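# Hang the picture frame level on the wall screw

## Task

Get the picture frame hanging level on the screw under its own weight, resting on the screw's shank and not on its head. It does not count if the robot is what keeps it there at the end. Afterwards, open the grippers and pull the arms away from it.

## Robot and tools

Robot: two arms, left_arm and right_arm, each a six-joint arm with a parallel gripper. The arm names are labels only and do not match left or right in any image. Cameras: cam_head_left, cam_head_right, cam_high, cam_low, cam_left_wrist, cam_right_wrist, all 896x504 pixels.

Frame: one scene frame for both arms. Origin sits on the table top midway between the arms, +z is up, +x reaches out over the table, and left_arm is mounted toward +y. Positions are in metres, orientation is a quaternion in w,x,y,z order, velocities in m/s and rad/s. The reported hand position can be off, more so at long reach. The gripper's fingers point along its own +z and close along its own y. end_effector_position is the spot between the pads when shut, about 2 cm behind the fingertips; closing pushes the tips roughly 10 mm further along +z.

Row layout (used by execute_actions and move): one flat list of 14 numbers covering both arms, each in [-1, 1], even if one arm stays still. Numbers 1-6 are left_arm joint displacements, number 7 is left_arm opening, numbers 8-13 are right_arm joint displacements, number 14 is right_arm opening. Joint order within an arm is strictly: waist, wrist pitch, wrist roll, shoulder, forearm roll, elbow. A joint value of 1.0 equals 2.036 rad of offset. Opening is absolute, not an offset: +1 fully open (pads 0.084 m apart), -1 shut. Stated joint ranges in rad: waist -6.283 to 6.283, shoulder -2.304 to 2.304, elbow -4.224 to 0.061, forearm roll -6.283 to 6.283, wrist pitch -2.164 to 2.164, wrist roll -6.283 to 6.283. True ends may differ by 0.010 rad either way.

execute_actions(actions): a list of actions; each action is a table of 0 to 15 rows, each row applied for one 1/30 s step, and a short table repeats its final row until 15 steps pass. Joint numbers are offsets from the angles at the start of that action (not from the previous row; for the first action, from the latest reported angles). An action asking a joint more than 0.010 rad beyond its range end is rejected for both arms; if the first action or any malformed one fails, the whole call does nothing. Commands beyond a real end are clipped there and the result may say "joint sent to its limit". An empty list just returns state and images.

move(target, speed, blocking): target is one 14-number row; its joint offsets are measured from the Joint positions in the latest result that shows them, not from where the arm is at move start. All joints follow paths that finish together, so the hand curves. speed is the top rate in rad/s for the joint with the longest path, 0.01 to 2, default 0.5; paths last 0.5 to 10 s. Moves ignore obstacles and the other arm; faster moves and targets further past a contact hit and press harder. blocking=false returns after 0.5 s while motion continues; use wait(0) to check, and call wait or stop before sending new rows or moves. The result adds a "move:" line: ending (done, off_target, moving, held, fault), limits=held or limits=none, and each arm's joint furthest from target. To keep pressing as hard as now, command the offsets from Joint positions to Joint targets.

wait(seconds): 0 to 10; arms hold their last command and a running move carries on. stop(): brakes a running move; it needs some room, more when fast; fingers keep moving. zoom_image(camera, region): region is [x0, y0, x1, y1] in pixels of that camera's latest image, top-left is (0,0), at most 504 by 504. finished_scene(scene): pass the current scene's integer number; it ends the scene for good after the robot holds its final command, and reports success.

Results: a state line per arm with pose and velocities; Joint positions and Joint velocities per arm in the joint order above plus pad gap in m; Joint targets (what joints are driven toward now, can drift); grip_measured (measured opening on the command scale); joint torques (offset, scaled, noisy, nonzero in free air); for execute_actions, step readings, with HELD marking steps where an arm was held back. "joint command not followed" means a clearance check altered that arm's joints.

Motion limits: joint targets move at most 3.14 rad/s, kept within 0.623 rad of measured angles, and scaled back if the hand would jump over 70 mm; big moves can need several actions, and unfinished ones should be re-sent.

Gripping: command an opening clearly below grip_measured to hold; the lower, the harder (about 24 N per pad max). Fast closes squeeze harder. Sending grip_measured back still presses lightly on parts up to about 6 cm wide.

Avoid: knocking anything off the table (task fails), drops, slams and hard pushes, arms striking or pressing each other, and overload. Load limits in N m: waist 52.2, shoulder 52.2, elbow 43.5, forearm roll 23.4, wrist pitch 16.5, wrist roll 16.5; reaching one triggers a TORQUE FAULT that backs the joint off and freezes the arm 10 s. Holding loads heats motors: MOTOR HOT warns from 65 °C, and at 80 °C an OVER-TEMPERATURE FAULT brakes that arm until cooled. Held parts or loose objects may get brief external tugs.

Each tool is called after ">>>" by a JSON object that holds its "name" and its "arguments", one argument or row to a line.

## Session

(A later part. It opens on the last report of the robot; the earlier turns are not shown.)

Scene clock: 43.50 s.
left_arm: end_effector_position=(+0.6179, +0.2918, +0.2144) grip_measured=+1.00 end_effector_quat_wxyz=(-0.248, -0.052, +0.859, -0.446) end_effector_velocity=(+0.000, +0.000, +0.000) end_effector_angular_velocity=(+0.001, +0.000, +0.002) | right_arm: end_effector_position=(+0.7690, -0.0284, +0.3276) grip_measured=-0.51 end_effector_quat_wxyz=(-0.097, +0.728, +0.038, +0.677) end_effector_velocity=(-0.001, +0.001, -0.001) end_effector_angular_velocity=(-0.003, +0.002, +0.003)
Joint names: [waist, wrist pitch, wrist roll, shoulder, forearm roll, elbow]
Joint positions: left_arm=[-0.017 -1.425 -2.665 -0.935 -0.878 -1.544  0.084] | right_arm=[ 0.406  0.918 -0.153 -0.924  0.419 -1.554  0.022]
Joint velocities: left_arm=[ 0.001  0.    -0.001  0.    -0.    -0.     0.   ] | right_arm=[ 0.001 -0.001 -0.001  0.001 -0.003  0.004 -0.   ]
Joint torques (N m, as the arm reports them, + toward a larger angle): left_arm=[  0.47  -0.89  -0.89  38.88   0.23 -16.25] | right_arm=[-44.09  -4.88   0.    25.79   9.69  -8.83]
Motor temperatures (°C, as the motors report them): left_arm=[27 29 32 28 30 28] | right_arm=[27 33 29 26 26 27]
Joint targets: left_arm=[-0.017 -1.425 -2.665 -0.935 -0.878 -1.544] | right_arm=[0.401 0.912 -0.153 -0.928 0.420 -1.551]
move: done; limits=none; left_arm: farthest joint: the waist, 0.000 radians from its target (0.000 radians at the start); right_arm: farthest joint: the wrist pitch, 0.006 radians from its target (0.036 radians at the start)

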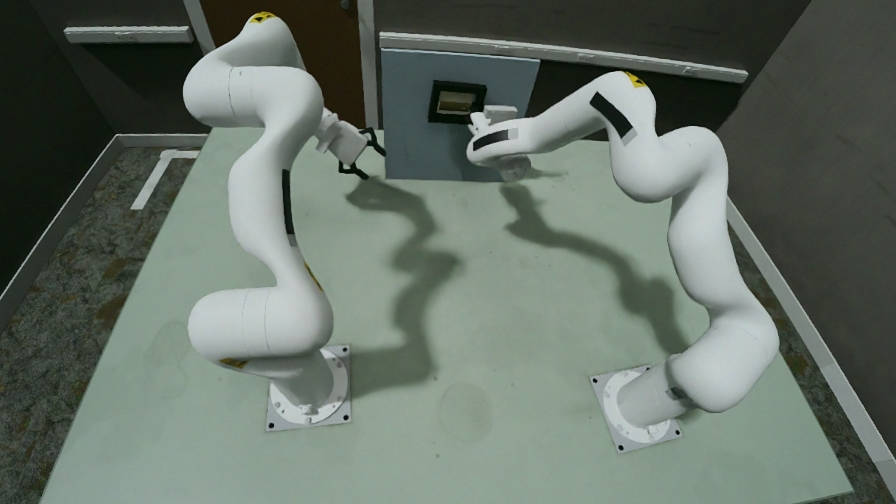

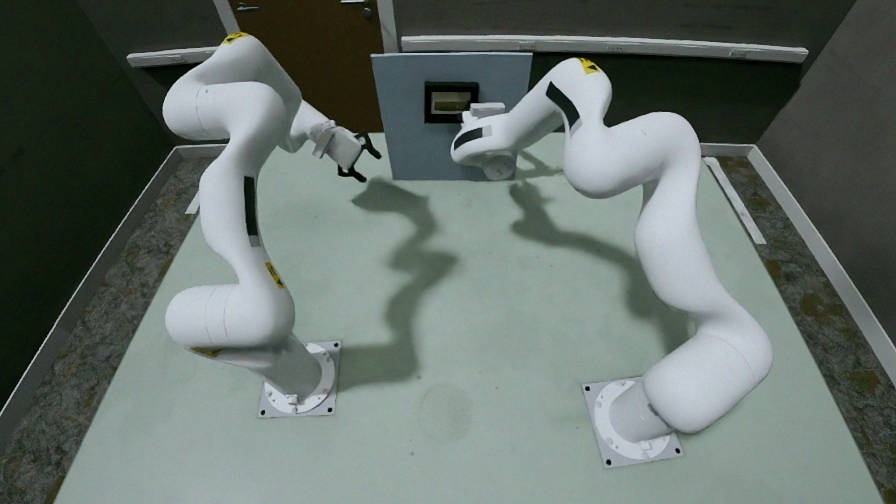

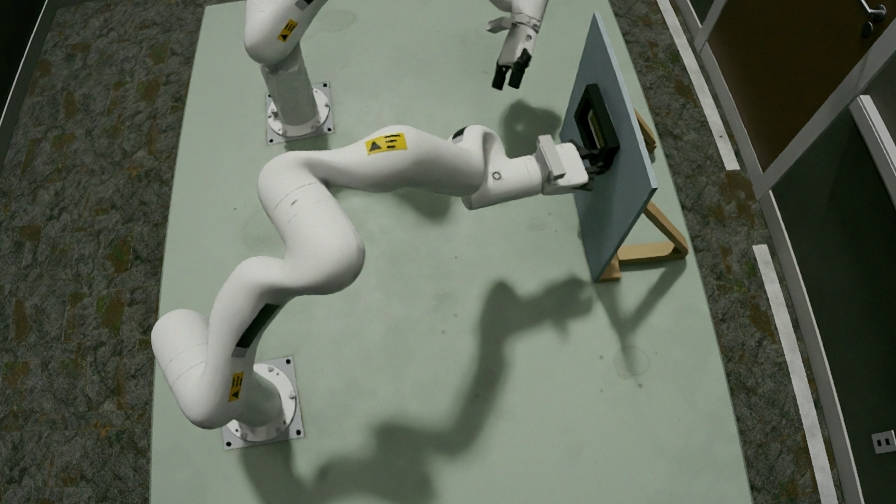

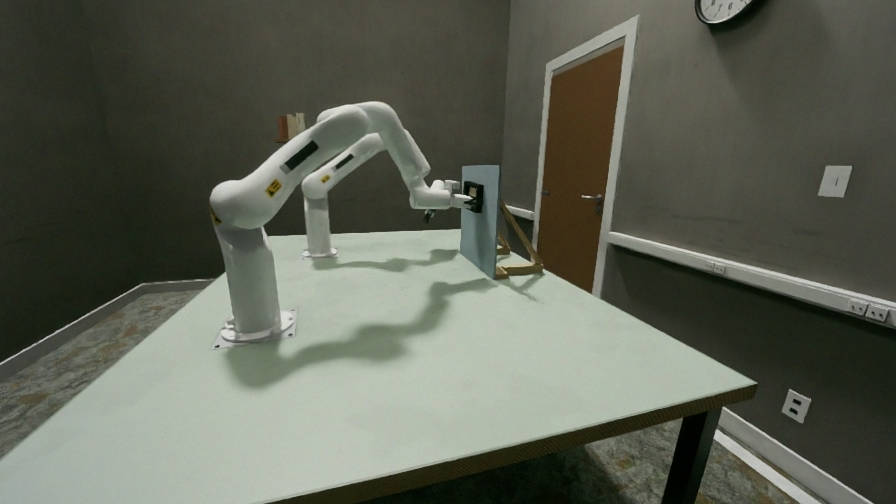

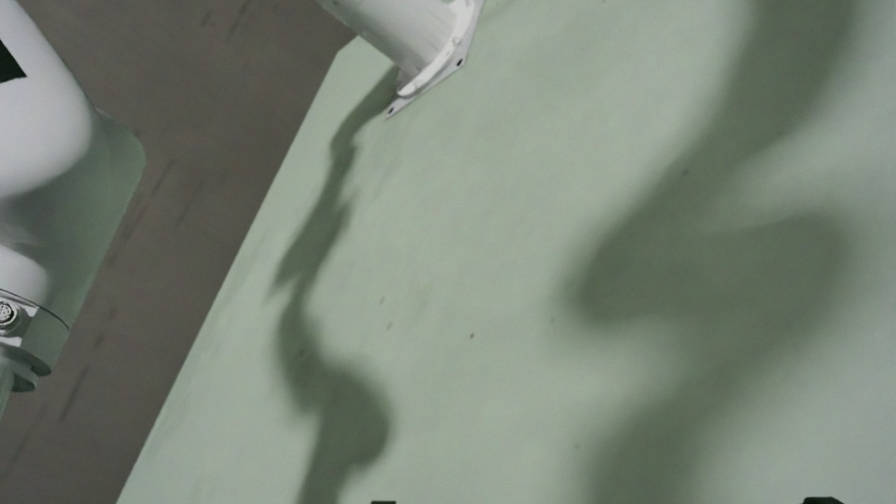

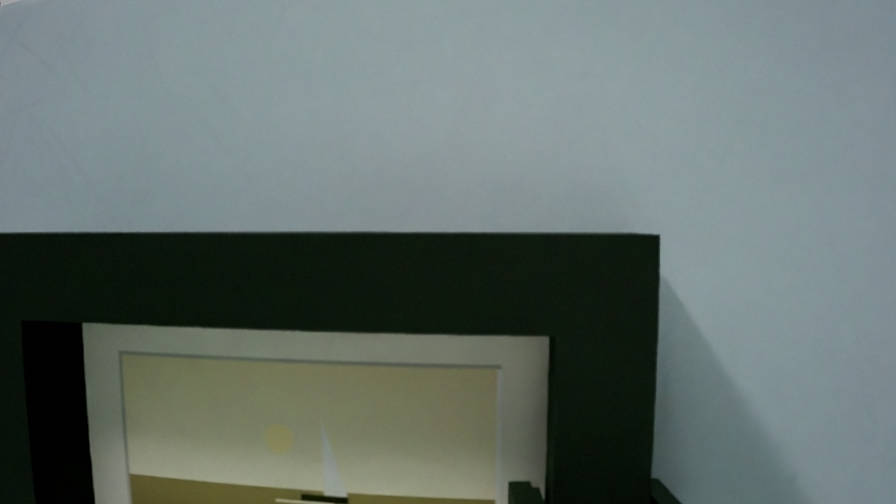

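>>> {"name": "move", "arguments": {
  "target": [0,0,0,0,0,0,1,0,0,0,0,0,0,-0.2]
}}

>>> {"name": "move", "arguments": {
  "target": [0,0,0,0,0,0,1,0,0.03,0,0.12,0,0.15,0.6],
  "speed": 0.15
}}

>>> {"name": "zoom_image", "arguments": {
  "camera": "cam_head_left",
  "region": [380, 40, 540, 190]
}}

Scene clock: 44.47 s.
left_arm: end_effector_position=(+0.6179, +0.2918, +0.2144) grip_measured=+1.00 end_effector_quat_wxyz=(-0.248, -0.052, +0.859, -0.446) end_effector_velocity=(-0.000, +0.001, -0.000) end_effector_angular_velocity=(+0.001, -0.001, -0.001) | right_arm: end_effector_position=(+0.7686, -0.0284, +0.3262) grip_measured=-0.21 end_effector_quat_wxyz=(-0.097, +0.729, +0.038, +0.676) end_effector_velocity=(+0.001, +0.001, +0.004) end_effector_angular_velocity=(+0.004, -0.007, -0.000)
Joint names: [waist, wrist pitch, wrist roll, shoulder, forearm roll, elbow]
Joint positions: left_arm=[-0.017 -1.425 -2.665 -0.935 -0.878 -1.544  0.084] | right_arm=[ 0.406  0.916 -0.153 -0.924  0.419 -1.552  0.035]
Joint velocities: left_arm=[ 0.     0.001  0.001  0.     0.001  0.    -0.   ] | right_arm=[ 0.001  0.004  0.001  0.    -0.    -0.004  0.   ]
Joint torques (N m, as the arm reports them, + toward a larger angle): left_arm=[ -0.15  -0.93  -0.82  38.95   0.62 -15.76] | right_arm=[-13.85   3.7   -0.02  79.91   0.32 -36.08]
Motor temperatures (°C, as the motors report them): left_arm=[27 29 32 28 30 28] | right_arm=[27 33 29 26 26 27]
Joint targets: left_arm=[-0.017 -1.425 -2.665 -0.935 -0.878 -1.544] | right_arm=[0.406 0.918 -0.153 -0.924 0.419 -1.554]
move: done; limits=none; left_arm: farthest joint: the waist, 0.000 radians from its target (0.000 radians at the start); right_arm: farthest joint: the elbow, 0.002 radians from its target (0.001 radians at the start)

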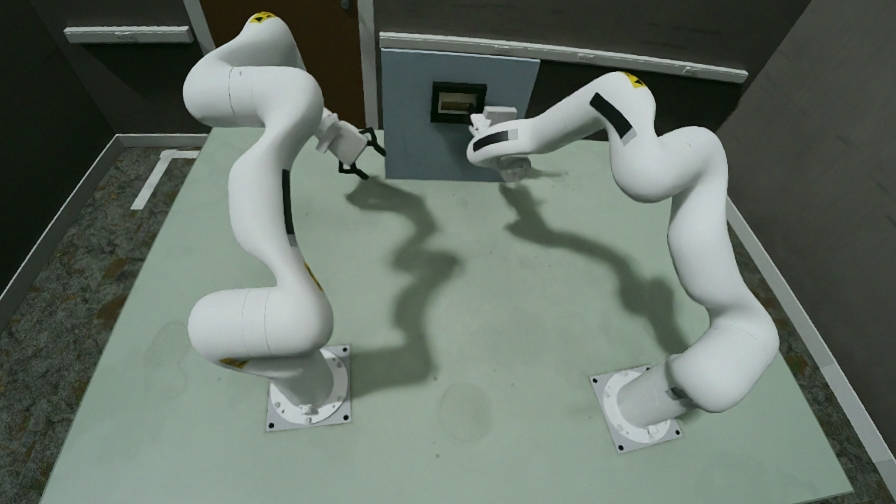

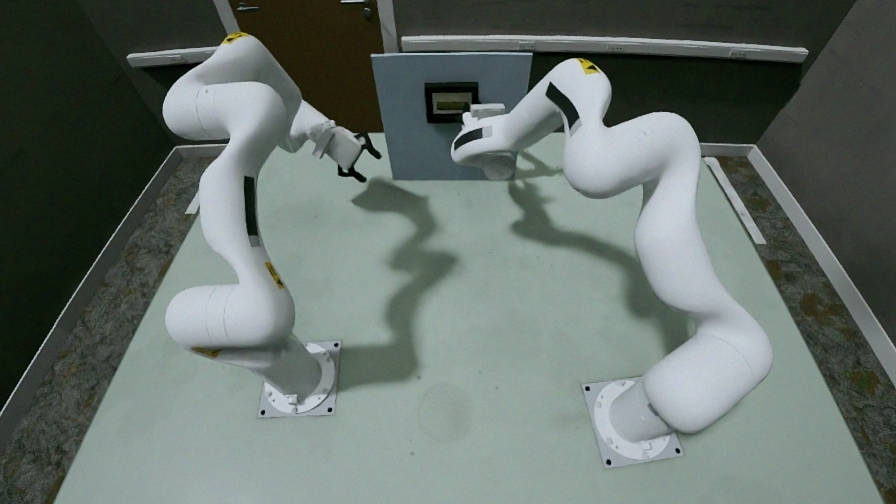

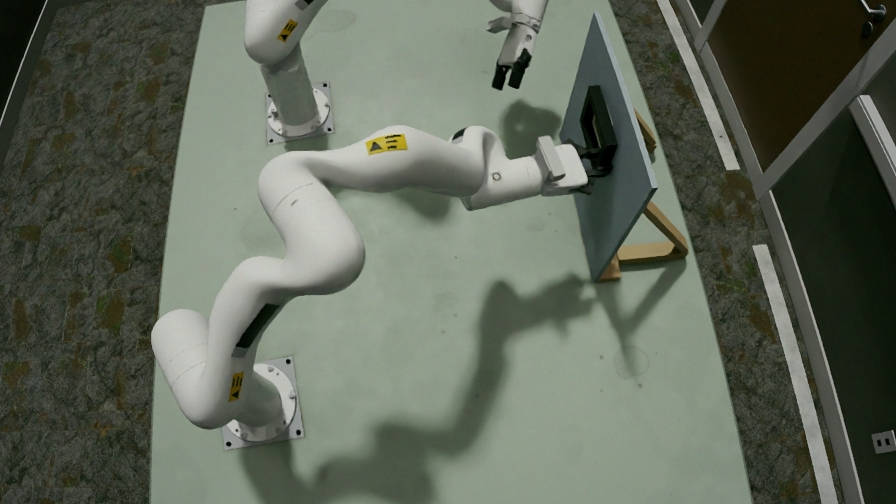

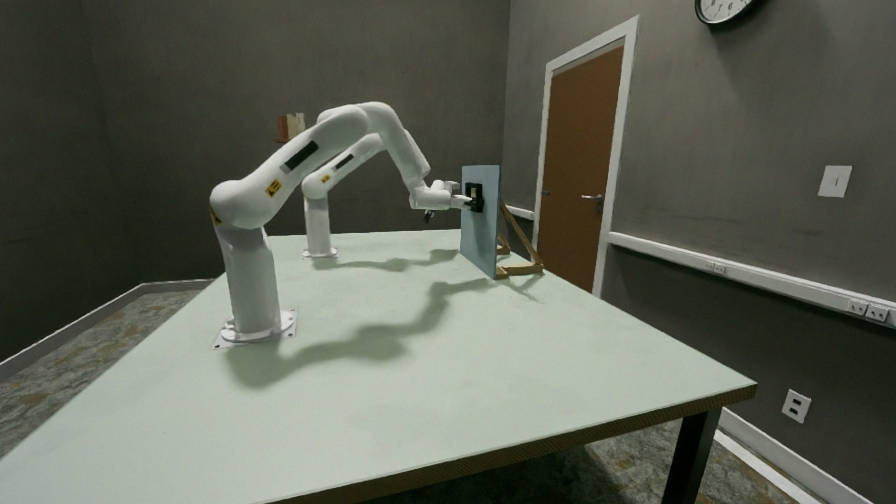

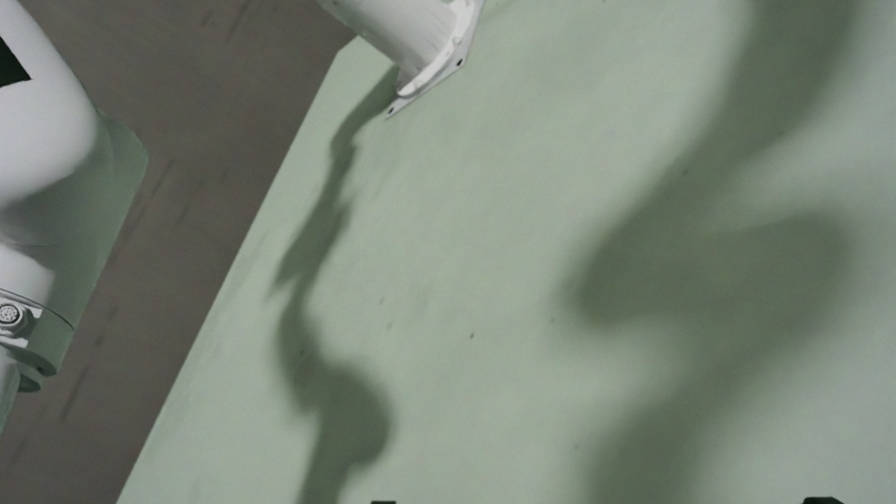

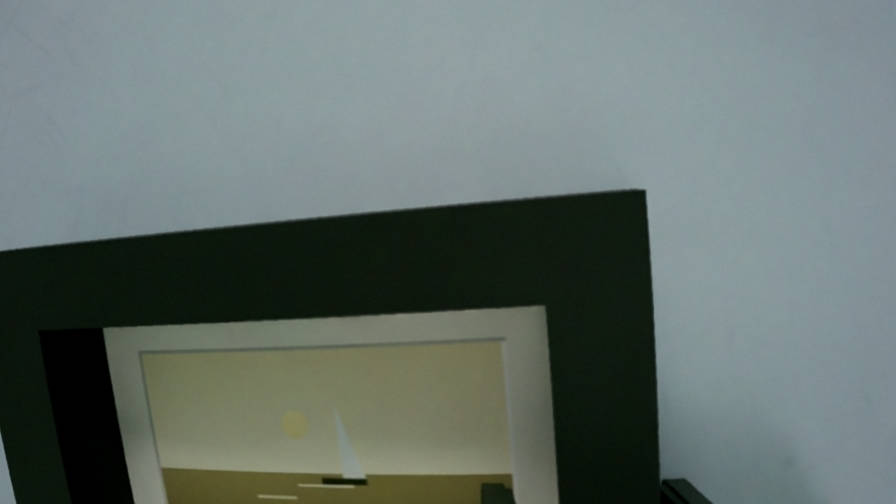

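Scene clock: 46.83 s.
left_arm: end_effector_position=(+0.6179, +0.2918, +0.2144) grip_measured=+1.00 end_effector_quat_wxyz=(-0.248, -0.052, +0.859, -0.446) end_effector_velocity=(+0.000, +0.000, +0.000) end_effector_angular_velocity=(-0.000, -0.001, -0.001) | right_arm: end_effector_position=(+0.6980, -0.0733, +0.3726) grip_measured=+0.59 end_effector_quat_wxyz=(-0.084, +0.729, +0.040, +0.679) end_effector_velocity=(+0.000, +0.001, +0.002) end_effector_angular_velocity=(+0.003, -0.002, +0.001)
Joint names: [waist, wrist pitch, wrist roll, shoulder, forearm roll, elbow]
Joint positions: left_arm=[-0.017 -1.425 -2.665 -0.935 -0.878 -1.544  0.084] | right_arm=[ 0.406  0.978 -0.153 -0.68   0.419 -1.247  0.069]
Joint velocities: left_arm=[-0.    -0.     0.001  0.     0.    -0.    -0.   ] | right_arm=[ 0.    -0.     0.003  0.001 -0.001 -0.001  0.   ]
Joint torques (N m, as the arm reports them, + toward a larger angle): left_arm=[  0.35  -0.87  -0.88  38.07   0.31 -16.1 ] | right_arm=[ -6.     1.36   0.19  57.72   0.96 -22.79]
Motor temperatures (°C, as the motors report them): left_arm=[27 29 32 28 30 28] | right_arm=[27 33 29 26 26 27]
Joint targets: left_arm=[-0.017 -1.425 -2.665 -0.935 -0.878 -1.544] | right_arm=[0.406 0.978 -0.153 -0.680 0.419 -1.247]
move: done; limits=none; left_arm: farthest joint: the waist, 0.000 radians from its target (0.000 radians at the start); right_arm: farthest joint: the waist, 0.000 radians from its target (0.000 radians at the start)

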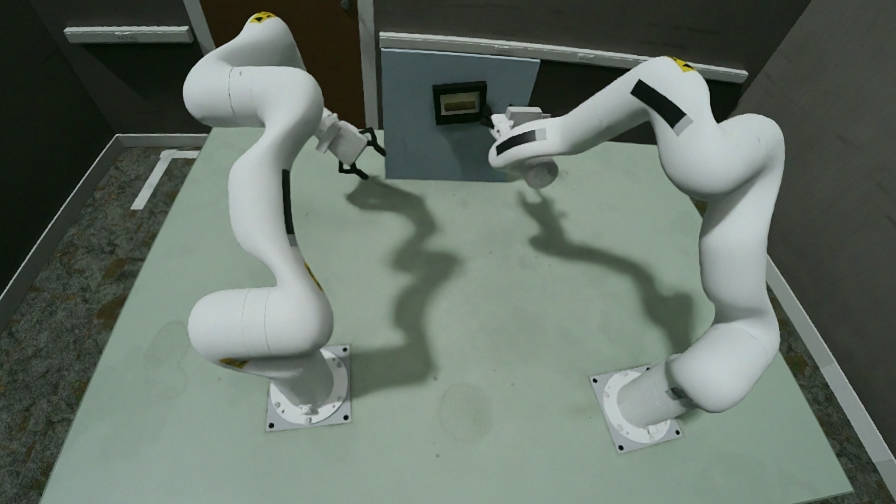

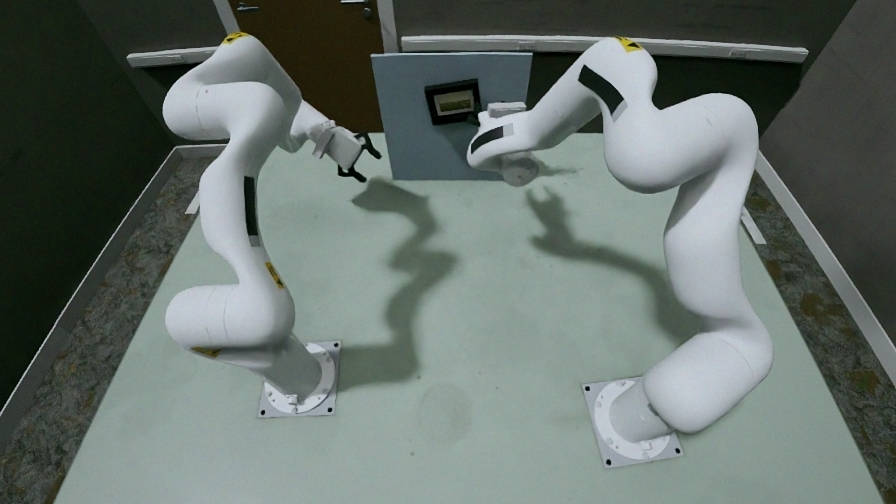

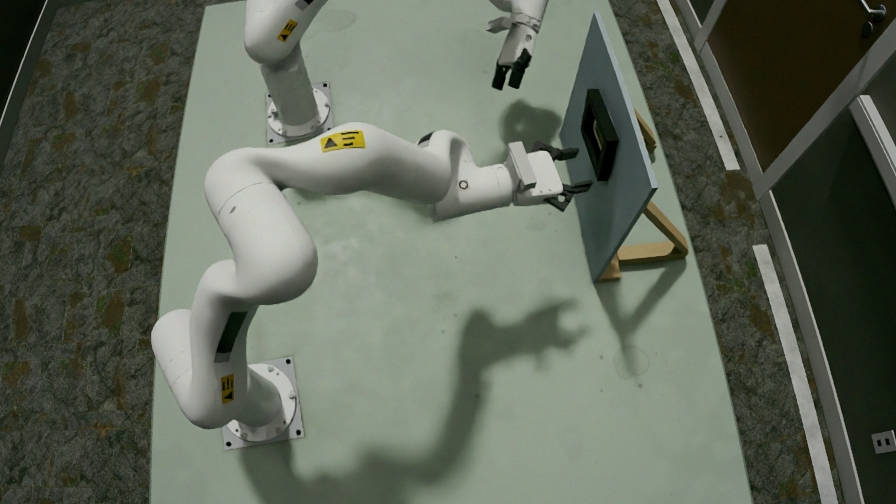

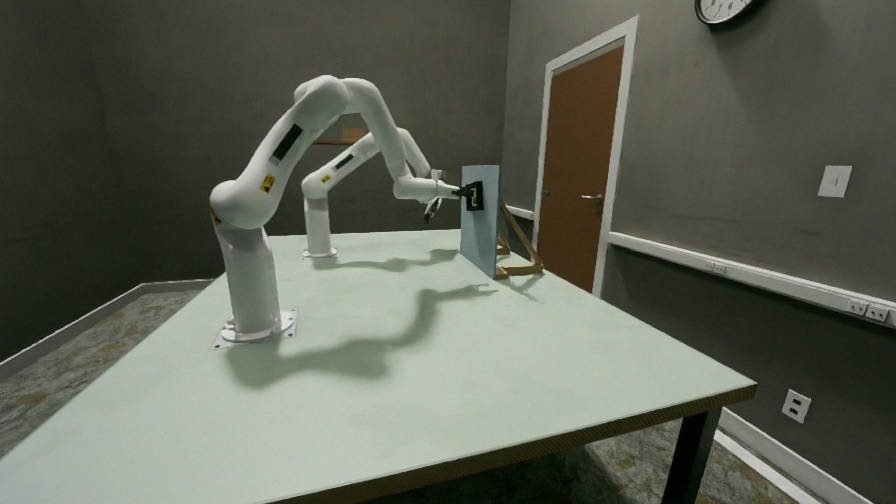

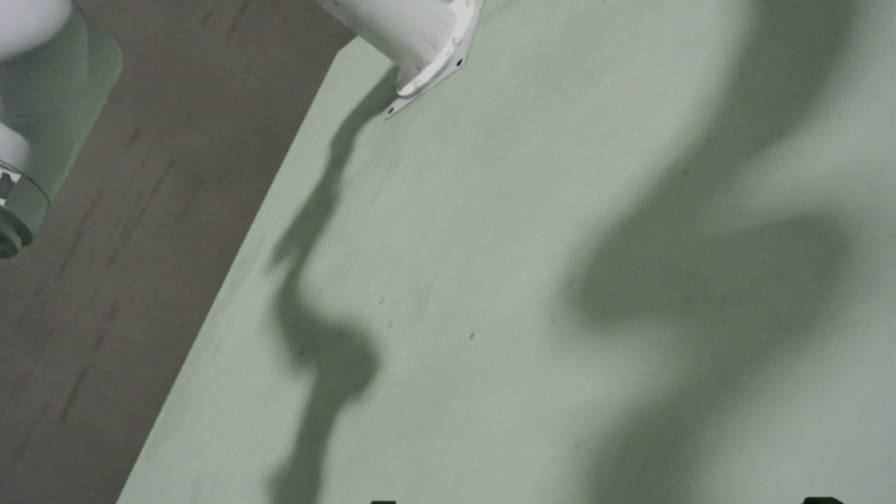

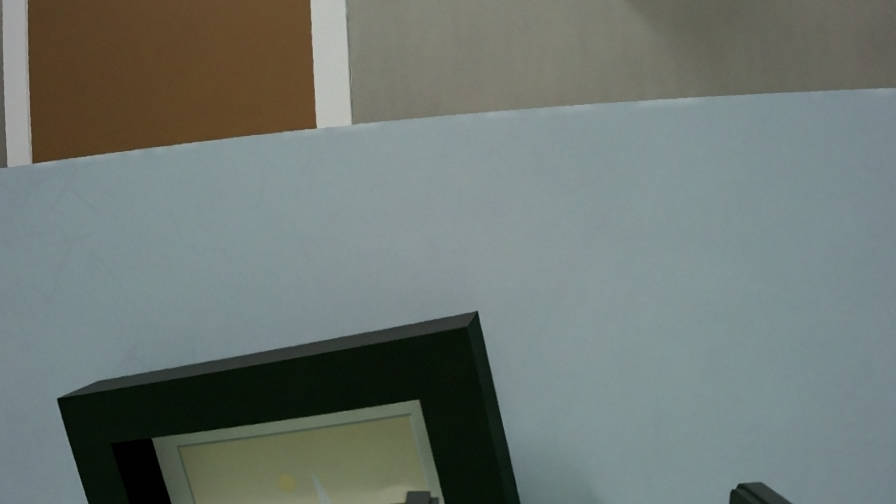

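Region (380, 40, 540, 190) of cam_head_left's 896x504 image, scaled by 3.150, with more detail than that image has; it fills the top 472 rows of this view, and the rest is white.

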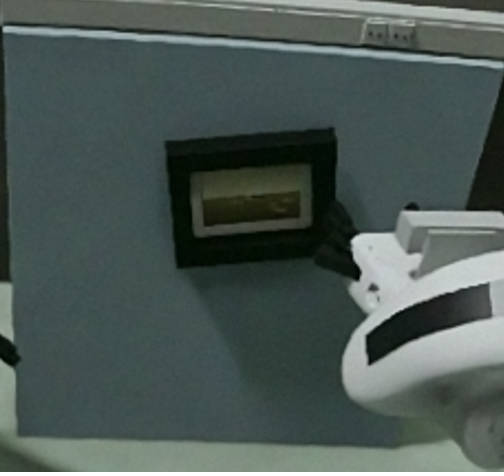

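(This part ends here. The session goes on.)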